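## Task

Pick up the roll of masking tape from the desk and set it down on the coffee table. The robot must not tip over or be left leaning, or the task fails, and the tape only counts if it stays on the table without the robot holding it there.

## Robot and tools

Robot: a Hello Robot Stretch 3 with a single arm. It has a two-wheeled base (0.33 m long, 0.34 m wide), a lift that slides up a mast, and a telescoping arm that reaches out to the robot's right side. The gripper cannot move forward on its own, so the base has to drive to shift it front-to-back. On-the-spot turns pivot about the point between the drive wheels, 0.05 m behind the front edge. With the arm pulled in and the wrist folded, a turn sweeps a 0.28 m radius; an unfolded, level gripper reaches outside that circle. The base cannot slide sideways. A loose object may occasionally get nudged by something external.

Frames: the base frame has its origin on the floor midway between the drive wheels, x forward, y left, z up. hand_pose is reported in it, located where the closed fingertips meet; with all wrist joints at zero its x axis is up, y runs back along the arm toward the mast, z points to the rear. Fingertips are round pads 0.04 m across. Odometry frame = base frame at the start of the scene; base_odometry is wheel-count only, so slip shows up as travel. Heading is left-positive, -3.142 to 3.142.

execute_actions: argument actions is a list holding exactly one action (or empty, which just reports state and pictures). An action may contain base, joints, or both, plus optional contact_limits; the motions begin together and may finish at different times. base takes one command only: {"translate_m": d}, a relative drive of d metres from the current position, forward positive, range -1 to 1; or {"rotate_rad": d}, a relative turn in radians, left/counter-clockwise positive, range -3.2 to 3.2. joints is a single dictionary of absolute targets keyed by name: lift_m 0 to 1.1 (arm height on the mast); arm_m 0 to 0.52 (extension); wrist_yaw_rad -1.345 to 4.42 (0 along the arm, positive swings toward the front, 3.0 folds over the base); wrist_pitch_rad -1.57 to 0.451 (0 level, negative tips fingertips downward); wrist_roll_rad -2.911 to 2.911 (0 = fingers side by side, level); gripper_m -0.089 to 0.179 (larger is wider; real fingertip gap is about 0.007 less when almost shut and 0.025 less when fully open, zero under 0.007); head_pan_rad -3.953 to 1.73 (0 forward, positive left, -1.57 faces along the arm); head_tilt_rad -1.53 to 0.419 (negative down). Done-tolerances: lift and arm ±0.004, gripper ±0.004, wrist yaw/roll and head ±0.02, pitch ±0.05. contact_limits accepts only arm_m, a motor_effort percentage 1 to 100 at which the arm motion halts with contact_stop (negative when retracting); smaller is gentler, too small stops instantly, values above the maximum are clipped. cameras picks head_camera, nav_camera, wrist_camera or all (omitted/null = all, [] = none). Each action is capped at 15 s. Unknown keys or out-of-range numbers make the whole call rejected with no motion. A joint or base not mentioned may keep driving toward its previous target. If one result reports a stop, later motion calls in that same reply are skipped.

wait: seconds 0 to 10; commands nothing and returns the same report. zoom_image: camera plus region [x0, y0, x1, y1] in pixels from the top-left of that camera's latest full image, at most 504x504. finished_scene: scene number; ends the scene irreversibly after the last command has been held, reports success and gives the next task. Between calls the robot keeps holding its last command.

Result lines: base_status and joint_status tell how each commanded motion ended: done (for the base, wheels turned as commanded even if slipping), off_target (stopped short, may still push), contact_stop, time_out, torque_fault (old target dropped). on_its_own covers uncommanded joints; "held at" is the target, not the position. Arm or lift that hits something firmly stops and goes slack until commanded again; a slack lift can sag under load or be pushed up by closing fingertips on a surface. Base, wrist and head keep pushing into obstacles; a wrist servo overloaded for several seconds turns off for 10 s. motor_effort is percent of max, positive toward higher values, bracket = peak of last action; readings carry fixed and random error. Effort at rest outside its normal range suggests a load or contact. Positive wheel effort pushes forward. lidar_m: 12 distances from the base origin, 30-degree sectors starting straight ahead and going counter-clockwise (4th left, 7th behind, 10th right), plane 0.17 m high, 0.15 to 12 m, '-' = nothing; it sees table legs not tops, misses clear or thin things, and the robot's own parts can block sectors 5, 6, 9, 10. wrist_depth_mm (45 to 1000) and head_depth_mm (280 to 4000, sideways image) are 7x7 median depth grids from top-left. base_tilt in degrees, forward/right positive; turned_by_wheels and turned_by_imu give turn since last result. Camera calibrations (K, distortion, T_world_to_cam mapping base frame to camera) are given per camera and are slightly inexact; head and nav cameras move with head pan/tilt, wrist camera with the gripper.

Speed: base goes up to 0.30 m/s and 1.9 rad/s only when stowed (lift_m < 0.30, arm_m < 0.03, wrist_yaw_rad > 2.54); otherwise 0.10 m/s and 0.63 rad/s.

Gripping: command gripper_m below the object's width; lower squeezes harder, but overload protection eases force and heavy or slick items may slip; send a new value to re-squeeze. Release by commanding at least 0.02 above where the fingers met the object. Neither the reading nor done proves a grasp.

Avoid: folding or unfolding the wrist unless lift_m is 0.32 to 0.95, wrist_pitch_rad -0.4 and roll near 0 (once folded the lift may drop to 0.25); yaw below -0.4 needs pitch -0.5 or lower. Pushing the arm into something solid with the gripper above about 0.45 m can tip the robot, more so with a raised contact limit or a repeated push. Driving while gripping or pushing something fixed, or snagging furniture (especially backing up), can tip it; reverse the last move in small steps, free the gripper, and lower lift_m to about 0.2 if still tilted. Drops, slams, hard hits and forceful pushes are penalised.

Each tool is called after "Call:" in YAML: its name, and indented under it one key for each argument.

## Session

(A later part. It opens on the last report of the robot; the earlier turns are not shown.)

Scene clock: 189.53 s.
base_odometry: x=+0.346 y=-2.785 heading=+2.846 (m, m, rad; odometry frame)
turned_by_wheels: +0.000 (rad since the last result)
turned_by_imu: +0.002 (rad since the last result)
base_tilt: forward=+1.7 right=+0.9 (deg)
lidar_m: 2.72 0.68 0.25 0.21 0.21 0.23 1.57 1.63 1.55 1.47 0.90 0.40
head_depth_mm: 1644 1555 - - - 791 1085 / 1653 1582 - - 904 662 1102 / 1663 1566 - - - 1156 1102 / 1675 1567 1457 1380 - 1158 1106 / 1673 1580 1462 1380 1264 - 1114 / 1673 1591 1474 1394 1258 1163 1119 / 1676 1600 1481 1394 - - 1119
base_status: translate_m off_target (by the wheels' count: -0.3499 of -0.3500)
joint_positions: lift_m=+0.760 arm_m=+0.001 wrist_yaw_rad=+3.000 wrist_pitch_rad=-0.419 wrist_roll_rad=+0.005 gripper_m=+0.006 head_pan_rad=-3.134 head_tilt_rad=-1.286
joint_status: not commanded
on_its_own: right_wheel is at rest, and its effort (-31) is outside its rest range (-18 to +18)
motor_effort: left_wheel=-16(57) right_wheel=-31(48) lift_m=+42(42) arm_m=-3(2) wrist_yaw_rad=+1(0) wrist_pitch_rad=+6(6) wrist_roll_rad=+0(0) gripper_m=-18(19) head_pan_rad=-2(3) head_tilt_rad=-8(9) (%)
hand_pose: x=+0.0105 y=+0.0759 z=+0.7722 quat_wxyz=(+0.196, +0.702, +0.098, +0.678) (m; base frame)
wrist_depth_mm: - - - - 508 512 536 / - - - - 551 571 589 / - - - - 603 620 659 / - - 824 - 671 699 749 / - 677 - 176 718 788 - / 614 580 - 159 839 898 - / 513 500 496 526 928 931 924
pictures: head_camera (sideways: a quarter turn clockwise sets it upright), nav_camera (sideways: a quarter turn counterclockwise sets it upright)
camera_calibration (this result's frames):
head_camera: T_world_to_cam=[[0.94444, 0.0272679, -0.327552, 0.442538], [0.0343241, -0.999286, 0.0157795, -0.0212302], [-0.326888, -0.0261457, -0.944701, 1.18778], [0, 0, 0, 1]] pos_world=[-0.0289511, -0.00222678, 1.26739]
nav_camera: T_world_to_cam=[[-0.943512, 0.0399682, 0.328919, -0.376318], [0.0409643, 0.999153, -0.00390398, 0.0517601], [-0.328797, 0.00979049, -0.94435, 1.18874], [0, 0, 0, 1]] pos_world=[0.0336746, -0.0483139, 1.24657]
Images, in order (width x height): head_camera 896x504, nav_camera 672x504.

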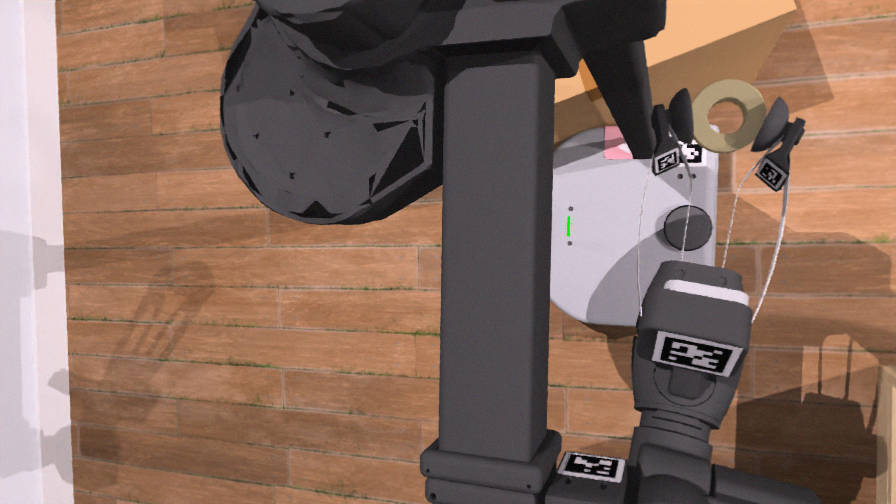

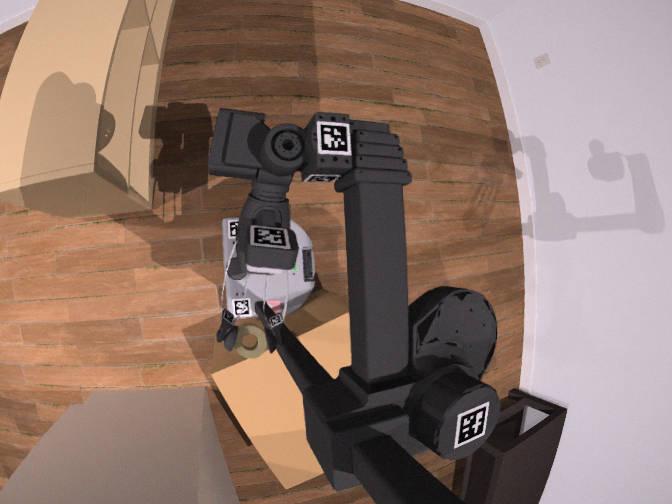

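Call:
execute_actions:
  actions:
    - {"base":{"translate_m":-0.7},"joints":{"head_pan_rad":-3.9,"head_tilt_rad":-0.85}}
  cameras: ["head_camera","nav_camera"]

Scene clock: 198.60 s.
base_odometry: x=+1.016 y=-2.989 heading=+2.846 (m, m, rad; odometry frame)
turned_by_wheels: +0.000 (rad since the last result)
turned_by_imu: +0.002 (rad since the last result)
base_tilt: forward=+1.9 right=+1.1 (deg)
lidar_m: 1.05 0.34 0.40 1.78 0.95 0.92 0.88 0.90 1.20 1.50 1.55 1.33
head_depth_mm: - - - - - - 1099 / 1279 1474 1467 - - - - / 1134 1326 1500 1666 1583 - - / 1034 1180 1383 1631 - - - / 944 1067 1230 1439 - - - / 872 975 1109 1281 1400 - - / 805 898 1002 1143 1269 - 1130
base_status: done
joint_positions: lift_m=+0.760 arm_m=+0.001 wrist_yaw_rad=+3.000 wrist_pitch_rad=-0.419 wrist_roll_rad=+0.005 gripper_m=+0.006 head_pan_rad=-3.893 head_tilt_rad=-0.853
joint_status: all done
motor_effort: left_wheel=+0(27) right_wheel=-1(43) lift_m=+42(42) arm_m=-2(3) wrist_yaw_rad=+1(0) wrist_pitch_rad=+6(6) wrist_roll_rad=+0(0) gripper_m=-18(18) head_pan_rad=-3(35) head_tilt_rad=+2(33) (%)
hand_pose: x=+0.0105 y=+0.0759 z=+0.7722 quat_wxyz=(+0.196, +0.702, +0.098, +0.678) (m; base frame)
wrist_depth_mm: - - - - - - 897 / - - - - - - 951 / 987 - - - - - 949 / - - - - 840 819 875 / - - - 176 679 683 669 / - - - 159 905 570 566 / 939 941 948 950 806 512 524
pictures: head_camera (sideways: a quarter turn clockwise sets it upright), nav_camera (sideways: a quarter turn counterclockwise sets it upright)
camera_calibration (this result's frames):
head_camera: T_world_to_cam=[[0.539725, -0.476919, -0.693719, 0.922008], [-0.659861, -0.751381, 0.00317718, -0.000594239], [-0.522762, 0.456043, -0.720239, 0.897225], [0, 0, 0, 1]] pos_world=[-0.028987, 0.0301025, 1.28583]
nav_camera: T_world_to_cam=[[-0.492452, 0.524754, 0.694352, -0.855114], [0.712949, 0.700806, -0.0239907, 0.0738196], [-0.499195, 0.483223, -0.719236, 0.897185], [0, 0, 0, 1]] pos_world=[-0.025862, -0.0365487, 1.24081]
Images, in order (width x height): head_camera 896x504, nav_camera 672x504.

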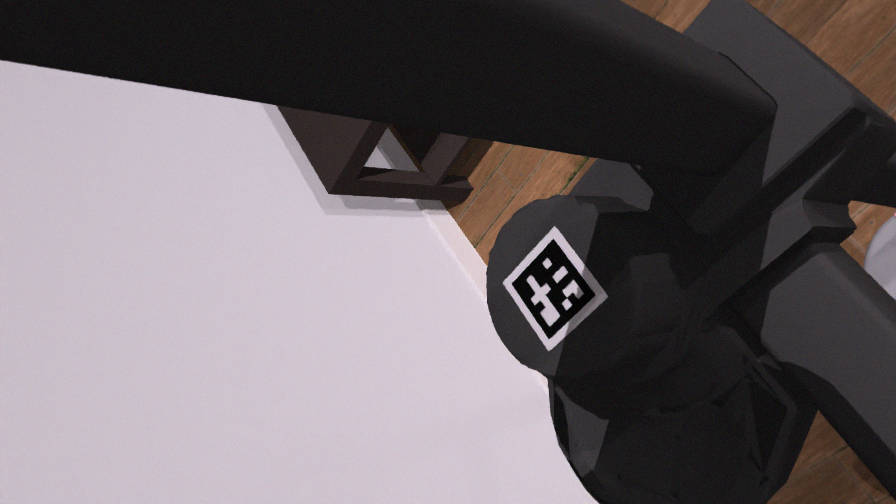

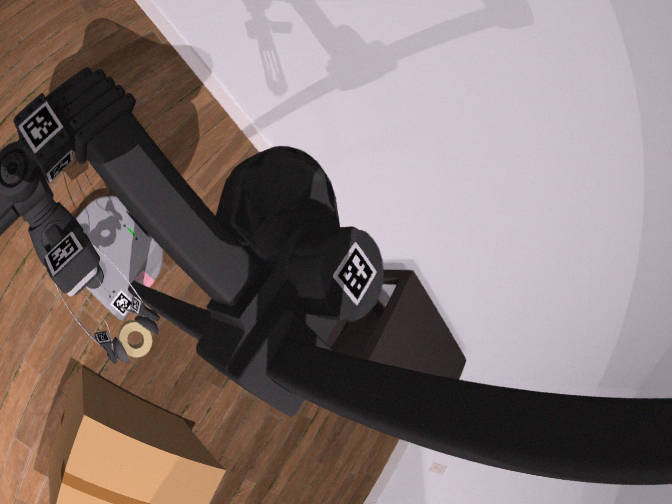

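Call:
execute_actions:
  actions:
    - {"base":{"rotate_rad":-1.38},"joints":{"head_pan_rad":-2.6,"head_tilt_rad":-0.9,"wrist_yaw_rad":0.3}}
  cameras: ["head_camera","nav_camera"]

Scene clock: 202.67 s.
base_odometry: x=+1.016 y=-2.989 heading=+1.466 (m, m, rad; odometry frame)
turned_by_wheels: -1.380 (rad since the last result)
turned_by_imu: -1.406 (rad since the last result)
base_tilt: forward=+1.8 right=+0.9 (deg)
lidar_m: 1.50 1.33 1.05 0.43 0.36 0.47 0.95 1.10 0.88 0.88 0.96 1.47
head_depth_mm: 1801 1757 1357 1355 1456 1280 - / 1516 1688 1365 1563 1448 1266 - / 1318 1550 1410 1640 1465 1288 - / 1167 1354 1527 1681 1465 1320 - / 1042 1179 1360 1613 1466 - 1097 / 944 1059 1201 1383 1462 - - / 865 954 1062 1213 1390 1331 -
base_status: done
joint_positions: lift_m=+0.760 arm_m=+0.001 wrist_yaw_rad=+0.302 wrist_pitch_rad=-0.419 wrist_roll_rad=+0.005 gripper_m=+0.006 head_pan_rad=-2.607 head_tilt_rad=-0.889
joint_status: all done
motor_effort: left_wheel=+3(8) right_wheel=-4(10) lift_m=+42(42) arm_m=-2(3) wrist_yaw_rad=-1(3) wrist_pitch_rad=+6(6) wrist_roll_rad=+0(0) gripper_m=-18(19) head_pan_rad=+3(34) head_tilt_rad=-6(13) (%)
hand_pose: x=+0.0452 y=-0.3602 z=+0.7722 quat_wxyz=(+0.704, +0.250, -0.663, -0.042) (m; base frame)
wrist_depth_mm: - 873 747 651 587 538 486 / - 952 819 712 634 571 511 / - - 915 779 686 612 553 / - - - 858 759 664 584 / - - - 176 780 710 635 / - - - 158 984 784 682 / 936 940 942 949 929 838 732
pictures: head_camera (sideways: a quarter turn clockwise sets it upright), nav_camera (sideways: a quarter turn counterclockwise sets it upright)
camera_calibration (this result's frames):
head_camera: T_world_to_cam=[[0.630376, 0.39646, -0.667417, 0.887181], [0.535624, -0.844446, 0.00427865, -0.00932054], [-0.561901, -0.360181, -0.744672, 0.929239], [0, 0, 0, 1]] pos_world=[-0.0321249, -0.0249075, 1.28414]
nav_camera: T_world_to_cam=[[-0.663025, -0.337664, 0.668117, -0.819887], [-0.471568, 0.881544, -0.0224458, 0.0790329], [-0.581396, -0.329945, -0.743717, 0.929524], [0, 0, 0, 1]] pos_world=[0.0340845, -0.0398252, 1.24086]
Images, in order (width x height): head_camera 896x504, nav_camera 672x504.

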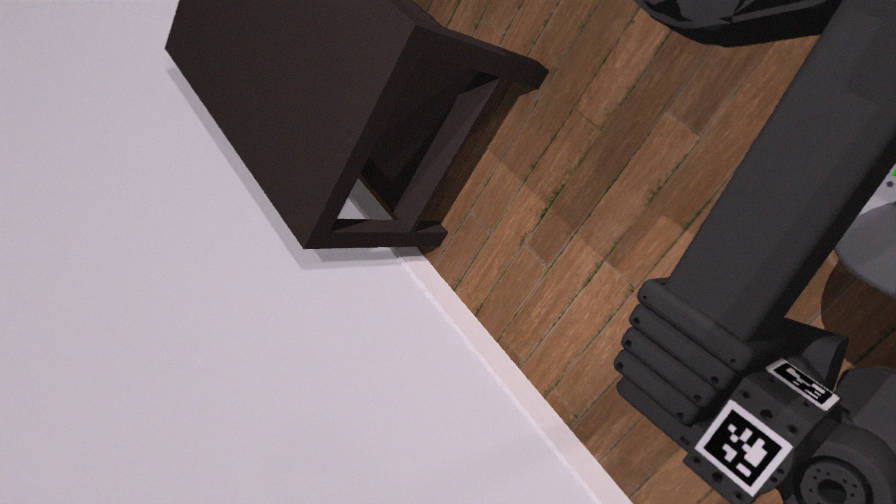

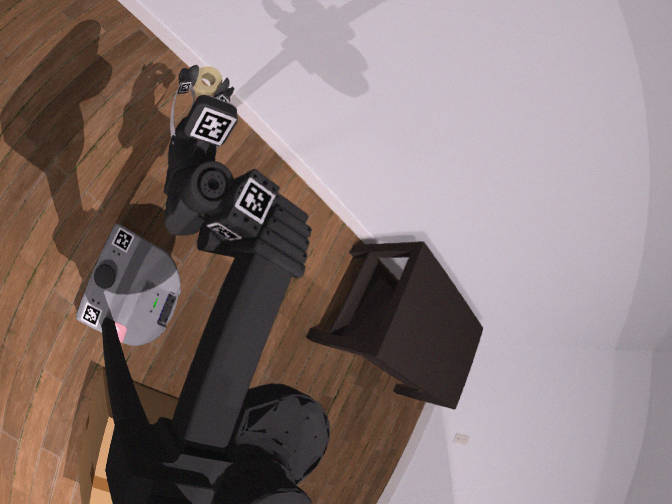

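Call:
execute_actions:
  actions:
    - {"base":{"rotate_rad":0.3},"joints":{"wrist_yaw_rad":0.0,"wrist_pitch_rad":-0.5}}
  cameras: []

Call:
execute_actions:
  actions:
    - {"base":{"translate_m":-0.34},"joints":{"lift_m":0.56,"head_pan_rad":-1.65,"head_tilt_rad":-0.85}}
  cameras: []

Scene clock: 205.37 s.
base_odometry: x=+1.016 y=-2.989 heading=+1.766 (m, m, rad; odometry frame)
turned_by_wheels: +0.300 (rad since the last result)
turned_by_imu: +0.307 (rad since the last result)
base_tilt: forward=+1.7 right=+0.8 (deg)
lidar_m: 1.53 1.33 1.05 0.34 0.39 1.78 0.94 0.93 0.88 0.89 1.16 1.51
head_depth_mm: 1101 1308 1398 1608 1453 1283 - / 1017 1199 1432 1628 1462 1261 - / 956 1106 1326 1597 1466 1288 - / 890 1029 1211 1471 1458 1321 - / 839 956 1112 1337 1459 - 1081 / 789 894 1034 1224 1408 - - / 745 841 963 1126 1345 1328 -
base_status: done
joint_positions: lift_m=+0.760 arm_m=+0.001 wrist_yaw_rad=+0.003 wrist_pitch_rad=-0.515 wrist_roll_rad=+0.005 gripper_m=+0.006 head_pan_rad=-2.607 head_tilt_rad=-0.889
joint_status: all done
motor_effort: left_wheel=-4(10) right_wheel=+5(9) lift_m=+42(42) arm_m=-2(3) wrist_yaw_rad=-2(4) wrist_pitch_rad=+5(6) wrist_roll_rad=+0(0) gripper_m=-18(18) head_pan_rad=+2(3) head_tilt_rad=-7(7) (%)
hand_pose: x=-0.0210 y=-0.3573 z=+0.7514 quat_wxyz=(+0.682, +0.181, -0.685, -0.180) (m; base frame)
wrist_depth_mm: - 911 777 684 601 554 492 / - - 877 748 666 586 534 / - - 981 845 727 645 578 / - - - 923 805 698 637 / - - - 176 844 776 689 / - - - 159 937 863 764 / 891 883 895 873 892 878 825
pictures: none
No camera images: the call's "cameras" was empty. Leave "cameras" out to get every camera's image.

Scene clock: 209.83 s.
base_odometry: x=+1.081 y=-3.323 heading=+1.766 (m, m, rad; odometry frame)
turned_by_wheels: +0.000 (rad since the last result)
turned_by_imu: +0.001 (rad since the last result)
base_tilt: forward=+1.9 right=+0.9 (deg)
lidar_m: 1.85 1.30 0.43 0.43 1.37 0.61 0.61 0.78 0.73 0.74 0.96 1.81
head_depth_mm: 593 670 770 907 1104 1257 1139 / 615 702 812 960 1178 1277 1170 / 638 732 855 1027 1280 1285 - / 666 770 902 1094 1389 1257 1106 / 696 805 953 1173 1436 1284 1129 / 730 850 1021 1269 1482 1287 1132 / 764 900 1086 1388 1523 1292 1137
base_status: done
joint_positions: lift_m=+0.560 arm_m=+0.001 wrist_yaw_rad=+0.002 wrist_pitch_rad=-0.516 wrist_roll_rad=+0.005 gripper_m=+0.006 head_pan_rad=-1.657 head_tilt_rad=-0.853
joint_status: all done
motor_effort: left_wheel=-4(11) right_wheel=+4(5) lift_m=+31(34) arm_m=-2(3) wrist_yaw_rad=-3(2) wrist_pitch_rad=+5(5) wrist_roll_rad=+0(0) gripper_m=-19(19) head_pan_rad=+3(37) head_tilt_rad=+2(11) (%)
hand_pose: x=-0.0210 y=-0.3571 z=+0.5515 quat_wxyz=(+0.682, +0.181, -0.685, -0.180) (m; base frame)
wrist_depth_mm: 838 689 602 524 472 424 380 / 952 810 667 587 514 456 413 / - 917 769 652 560 496 444 / - - 878 711 624 539 486 / 918 889 888 176 653 608 529 / 779 771 792 159 748 659 585 / 692 698 689 682 687 683 633
pictures: none
No camera images: the call's "cameras" was empty. Leave "cameras" out to get every camera's image.

Call:
execute_actions:
  actions:
    - {"base":{"rotate_rad":-1.57},"joints":{"arm_m":0.22}}
  cameras: []

Call:
execute_actions:
  actions:
    - {"joints":{"arm_m":0.46,"lift_m":0.53}}
  cameras: ["head_camera","wrist_camera"]

Scene clock: 213.70 s.
base_odometry: x=+1.081 y=-3.323 heading=+0.196 (m, m, rad; odometry frame)
turned_by_wheels: -1.570 (rad since the last result)
turned_by_imu: -1.599 (rad since the last result)
base_tilt: forward=+2.0 right=+1.1 (deg)
lidar_m: 0.74 0.96 1.81 1.84 1.30 0.43 0.43 1.36 1.45 0.61 0.78 0.73
head_depth_mm: 1637 1841 2064 1778 1487 1280 1121 / 1685 1926 1448 1687 1512 1309 - / 1750 2012 1444 1163 1042 1251 1122 / 1687 1865 1460 1170 1267 1275 1130 / 1361 1497 1461 1170 1395 1293 1136 / 1130 1230 1340 1196 1411 1304 1131 / 968 1039 1122 1194 1346 1293 1131
base_status: done
joint_positions: lift_m=+0.560 arm_m=+0.220 wrist_yaw_rad=+0.002 wrist_pitch_rad=-0.516 wrist_roll_rad=+0.005 gripper_m=+0.006 head_pan_rad=-1.657 head_tilt_rad=-0.853
joint_status: all done
motor_effort: left_wheel=+3(9) right_wheel=-5(9) lift_m=+31(31) arm_m=+3(4) wrist_yaw_rad=-1(3) wrist_pitch_rad=+5(5) wrist_roll_rad=+0(0) gripper_m=-19(18) head_pan_rad=+3(2) head_tilt_rad=+2(1) (%)
hand_pose: x=-0.0212 y=-0.5756 z=+0.5515 quat_wxyz=(+0.682, +0.181, -0.685, -0.181) (m; base frame)
wrist_depth_mm: 478 600 753 758 747 807 - / 497 568 554 549 556 581 - / 475 438 433 441 438 455 - / 508 386 362 361 359 384 - / 554 590 512 176 306 324 890 / 589 667 613 159 303 280 784 / 603 678 649 533 348 679 682
pictures: none
No camera images: the call's "cameras" was empty. Leave "cameras" out to get every camera's image.

Scene clock: 216.70 s.
base_odometry: x=+1.081 y=-3.323 heading=+0.196 (m, m, rad; odometry frame)
turned_by_wheels: +0.000 (rad since the last result)
turned_by_imu: +0.001 (rad since the last result)
base_tilt: forward=+1.8 right=+0.9 (deg)
lidar_m: 0.74 0.95 1.81 1.84 1.30 0.43 0.43 1.36 1.45 0.61 0.78 0.73
head_depth_mm: 1633 1837 2060 1772 1487 1285 1118 / 1703 1931 1435 1690 1511 1310 - / 1751 2022 1441 1222 1091 1264 1118 / 1697 1865 1453 1166 1271 1290 1128 / 1348 1498 1453 1175 1390 1296 1134 / 1124 1222 1348 1191 1416 1294 1130 / 965 1037 1124 1193 1336 1293 1127
base_status: not commanded
joint_positions: lift_m=+0.530 arm_m=+0.460 wrist_yaw_rad=+0.002 wrist_pitch_rad=-0.516 wrist_roll_rad=+0.005 gripper_m=+0.006 head_pan_rad=-1.657 head_tilt_rad=-0.853
joint_status: all done
motor_effort: left_wheel=+3(3) right_wheel=-4(4) lift_m=+31(31) arm_m=+3(5) wrist_yaw_rad=-2(1) wrist_pitch_rad=+5(5) wrist_roll_rad=+0(0) gripper_m=-19(18) head_pan_rad=+3(3) head_tilt_rad=+1(2) (%)
hand_pose: x=-0.0212 y=-0.8156 z=+0.5215 quat_wxyz=(+0.682, +0.181, -0.685, -0.181) (m; base frame)
wrist_depth_mm: 389 491 637 651 650 648 960 / 409 488 484 479 482 476 504 / 408 384 380 381 379 378 375 / 316 313 316 314 311 310 312 / 268 268 274 177 266 264 265 / 234 234 232 159 221 231 230 / 207 207 206 207 206 203 203
pictures: head_camera (sideways: a quarter turn clockwise sets it upright), wrist_camera
camera_calibration (this result's frames):
head_camera: T_world_to_cam=[[0.042083, 0.718882, -0.693857, 0.925223], [0.99846, -0.0553884, 0.00317129, -0.0107024], [-0.0361519, -0.692922, -0.720106, 0.894084], [0, 0, 0, 1]] pos_world=[0.00407252, -0.0461891, 1.28584]
wrist_camera: T_world_to_cam=[[-0.999752, -0.0184246, -0.0124709, -0.0266516], [-0.00304043, 0.668415, -0.743783, 0.955778], [0.0220396, -0.743561, -0.668305, -0.0862486], [0, 0, 0, 1]] pos_world=[-0.0218381, -0.703478, 0.652918]
Images, in order (width x height): head_camera 896x504, wrist_camera 644x364.

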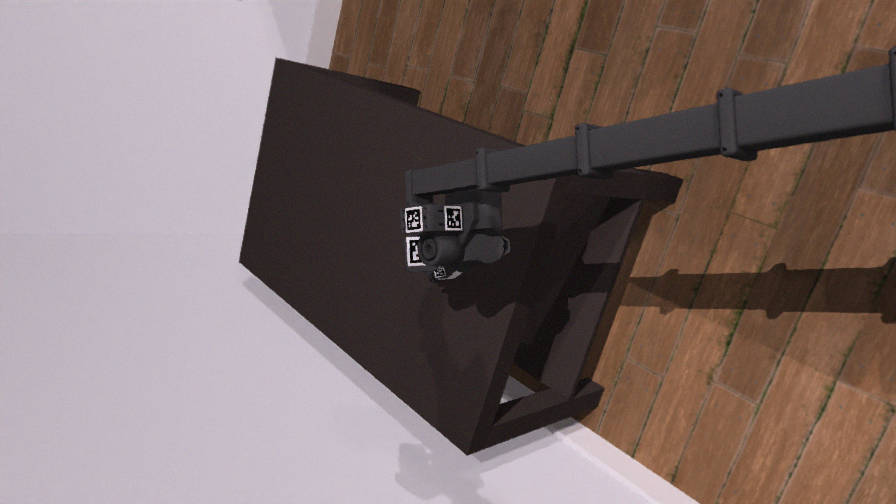

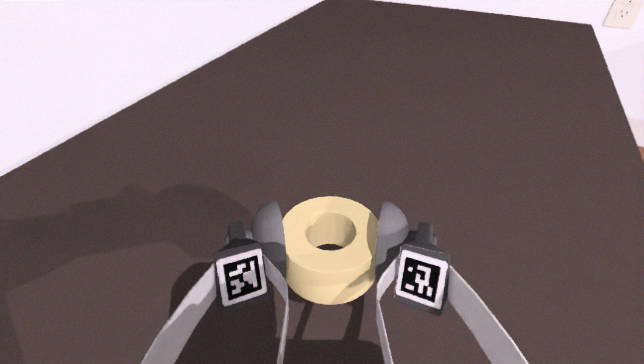

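Call:
execute_actions:
  actions:
    - {"joints":{"lift_m":0.48}}
  cameras: ["wrist_camera"]

Scene clock: 218.17 s.
base_odometry: x=+1.081 y=-3.323 heading=+0.196 (m, m, rad; odometry frame)
turned_by_wheels: +0.000 (rad since the last result)
turned_by_imu: +0.000 (rad since the last result)
base_tilt: forward=+1.8 right=+1.1 (deg)
lidar_m: 0.74 0.95 1.81 1.84 1.30 0.43 0.43 1.36 1.45 0.61 0.78 0.73
head_depth_mm: 1636 1848 2058 1797 1495 1277 1120 / 1677 1928 1437 1683 1492 1308 1145 / 1755 2004 1449 1194 1097 1266 1124 / 1696 1872 1449 1229 1285 1283 1128 / 1351 1509 1460 1168 1388 1290 1124 / 1124 1227 1338 1189 1427 1296 1131 / 966 1038 1118 1193 1342 1302 1131
base_status: not commanded
joint_positions: lift_m=+0.480 arm_m=+0.460 wrist_yaw_rad=+0.002 wrist_pitch_rad=-0.516 wrist_roll_rad=+0.005 gripper_m=+0.006 head_pan_rad=-1.657 head_tilt_rad=-0.853
joint_status: all done
motor_effort: left_wheel=+3(3) right_wheel=-4(4) lift_m=+31(30) arm_m=+3(3) wrist_yaw_rad=-2(2) wrist_pitch_rad=+5(5) wrist_roll_rad=+0(0) gripper_m=-19(19) head_pan_rad=+3(3) head_tilt_rad=+1(2) (%)
hand_pose: x=-0.0212 y=-0.8156 z=+0.4714 quat_wxyz=(+0.682, +0.181, -0.685, -0.181) (m; base frame)
wrist_depth_mm: 392 482 498 494 492 493 534 / 393 366 367 364 363 363 361 / 290 290 288 286 284 287 284 / 238 239 237 237 236 236 235 / 203 202 208 177 201 201 200 / 177 177 176 158 168 175 175 / 157 156 156 156 155 155 154
pictures: wrist_camera
camera_calibration (this result's frames):
wrist_camera: T_world_to_cam=[[-0.999752, -0.0184242, -0.0124711, -0.0272749], [-0.00304024, 0.668424, -0.743774, 0.918583], [0.0220394, -0.743552, -0.668315, -0.119664], [0, 0, 0, 1]] pos_world=[-0.0218381, -0.703482, 0.602905]
Images, in order (width x height): wrist_camera 644x364.

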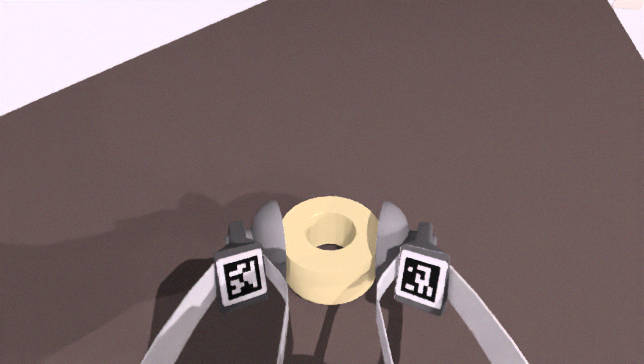

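Call:
execute_actions:
  actions:
    - {"joints":{"gripper_m":0.12,"lift_m":0.477}}
  cameras: []

Call:
execute_actions:
  actions:
    - {"joints":{"lift_m":0.54}}
  cameras: ["wrist_camera"]

Scene clock: 220.07 s.
base_odometry: x=+1.081 y=-3.323 heading=+0.196 (m, m, rad; odometry frame)
turned_by_wheels: +0.000 (rad since the last result)
turned_by_imu: +0.000 (rad since the last result)
base_tilt: forward=+1.9 right=+1.0 (deg)
lidar_m: 0.74 0.95 1.81 1.83 1.30 0.43 0.43 1.35 1.45 0.61 0.78 0.73
head_depth_mm: 1633 1849 2061 1787 1499 1283 1119 / 1691 1920 1442 1706 1485 1308 1145 / 1755 2012 1442 1204 1093 1262 1122 / 1690 1858 1452 1203 1292 1286 1127 / 1351 1503 1460 1169 1387 1292 1133 / 1124 1238 1341 1186 1407 1293 1132 / 972 1043 1124 1193 1326 1307 1135
base_status: not commanded
joint_positions: lift_m=+0.477 arm_m=+0.460 wrist_yaw_rad=+0.002 wrist_pitch_rad=-0.516 wrist_roll_rad=+0.005 gripper_m=+0.120 head_pan_rad=-1.657 head_tilt_rad=-0.853
joint_status: all done
motor_effort: left_wheel=+3(3) right_wheel=-4(4) lift_m=+30(29) arm_m=+4(3) wrist_yaw_rad=-2(2) wrist_pitch_rad=+5(5) wrist_roll_rad=+0(0) gripper_m=+0(90) head_pan_rad=+3(3) head_tilt_rad=+2(2) (%)
hand_pose: x=-0.0212 y=-0.8156 z=+0.4685 quat_wxyz=(+0.682, +0.181, -0.685, -0.181) (m; base frame)
wrist_depth_mm: 390 482 494 486 483 480 481 / 384 360 356 354 357 355 353 / 284 283 282 281 277 281 278 / 234 234 234 232 232 231 230 / 199 205 198 175 198 202 196 / 173 178 172 161 172 - 171 / 157 153 153 153 153 151 151
pictures: none
No camera images: the call's "cameras" was empty. Leave "cameras" out to get every camera's image.

Scene clock: 221.47 s.
base_odometry: x=+1.081 y=-3.323 heading=+0.196 (m, m, rad; odometry frame)
turned_by_wheels: +0.000 (rad since the last result)
turned_by_imu: +0.000 (rad since the last result)
base_tilt: forward=+1.9 right=+0.9 (deg)
lidar_m: 0.74 0.95 1.81 1.84 1.30 0.43 0.43 1.36 1.45 0.61 0.78 0.73
head_depth_mm: 1629 1837 2073 1770 1501 1279 1118 / 1694 1920 1432 1695 1528 1305 - / 1761 1988 1449 1231 1083 1261 1125 / 1689 1865 1444 1167 1267 1288 1128 / 1349 1497 1461 1167 1392 1285 1126 / 1132 1228 1343 1186 1412 1283 1133 / 965 1042 1125 1194 1337 1292 1133
base_status: not commanded
joint_positions: lift_m=+0.540 arm_m=+0.460 wrist_yaw_rad=+0.002 wrist_pitch_rad=-0.516 wrist_roll_rad=+0.005 gripper_m=+0.120 head_pan_rad=-1.657 head_tilt_rad=-0.853
joint_status: all done
motor_effort: left_wheel=+3(3) right_wheel=-4(3) lift_m=+42(43) arm_m=+4(3) wrist_yaw_rad=-1(1) wrist_pitch_rad=+5(5) wrist_roll_rad=+0(0) gripper_m=+0(0) head_pan_rad=+3(4) head_tilt_rad=+1(2) (%)
hand_pose: x=-0.0212 y=-0.8156 z=+0.5311 quat_wxyz=(+0.682, +0.181, -0.685, -0.181) (m; base frame)
wrist_depth_mm: 389 492 644 694 689 681 971 / 410 503 508 500 503 494 552 / 416 398 395 397 394 394 409 / 328 328 330 327 325 324 327 / 281 289 279 280 279 286 277 / 244 250 244 221 243 - 240 / 219 216 216 203 215 214 213
pictures: wrist_camera
camera_calibration (this result's frames):
wrist_camera: T_world_to_cam=[[-0.999753, -0.0184227, -0.012471, -0.0265306], [-0.00303933, 0.668424, -0.743774, 0.962927], [0.0220383, -0.743552, -0.668315, -0.0798206], [0, 0, 0, 1]] pos_world=[-0.0218383, -0.703483, 0.662525]
Images, in order (width x height): wrist_camera 644x364.

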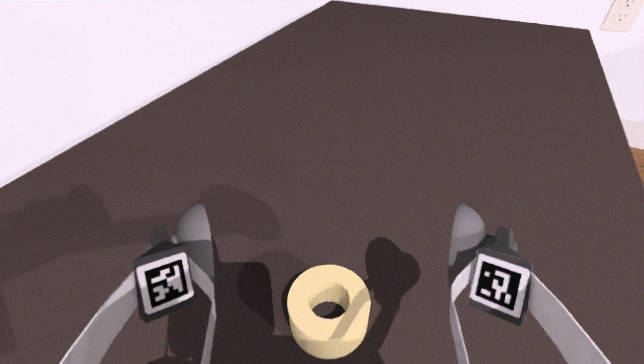

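Call:
finished_scene:
  scene: 2

The scene is finished: the task was done.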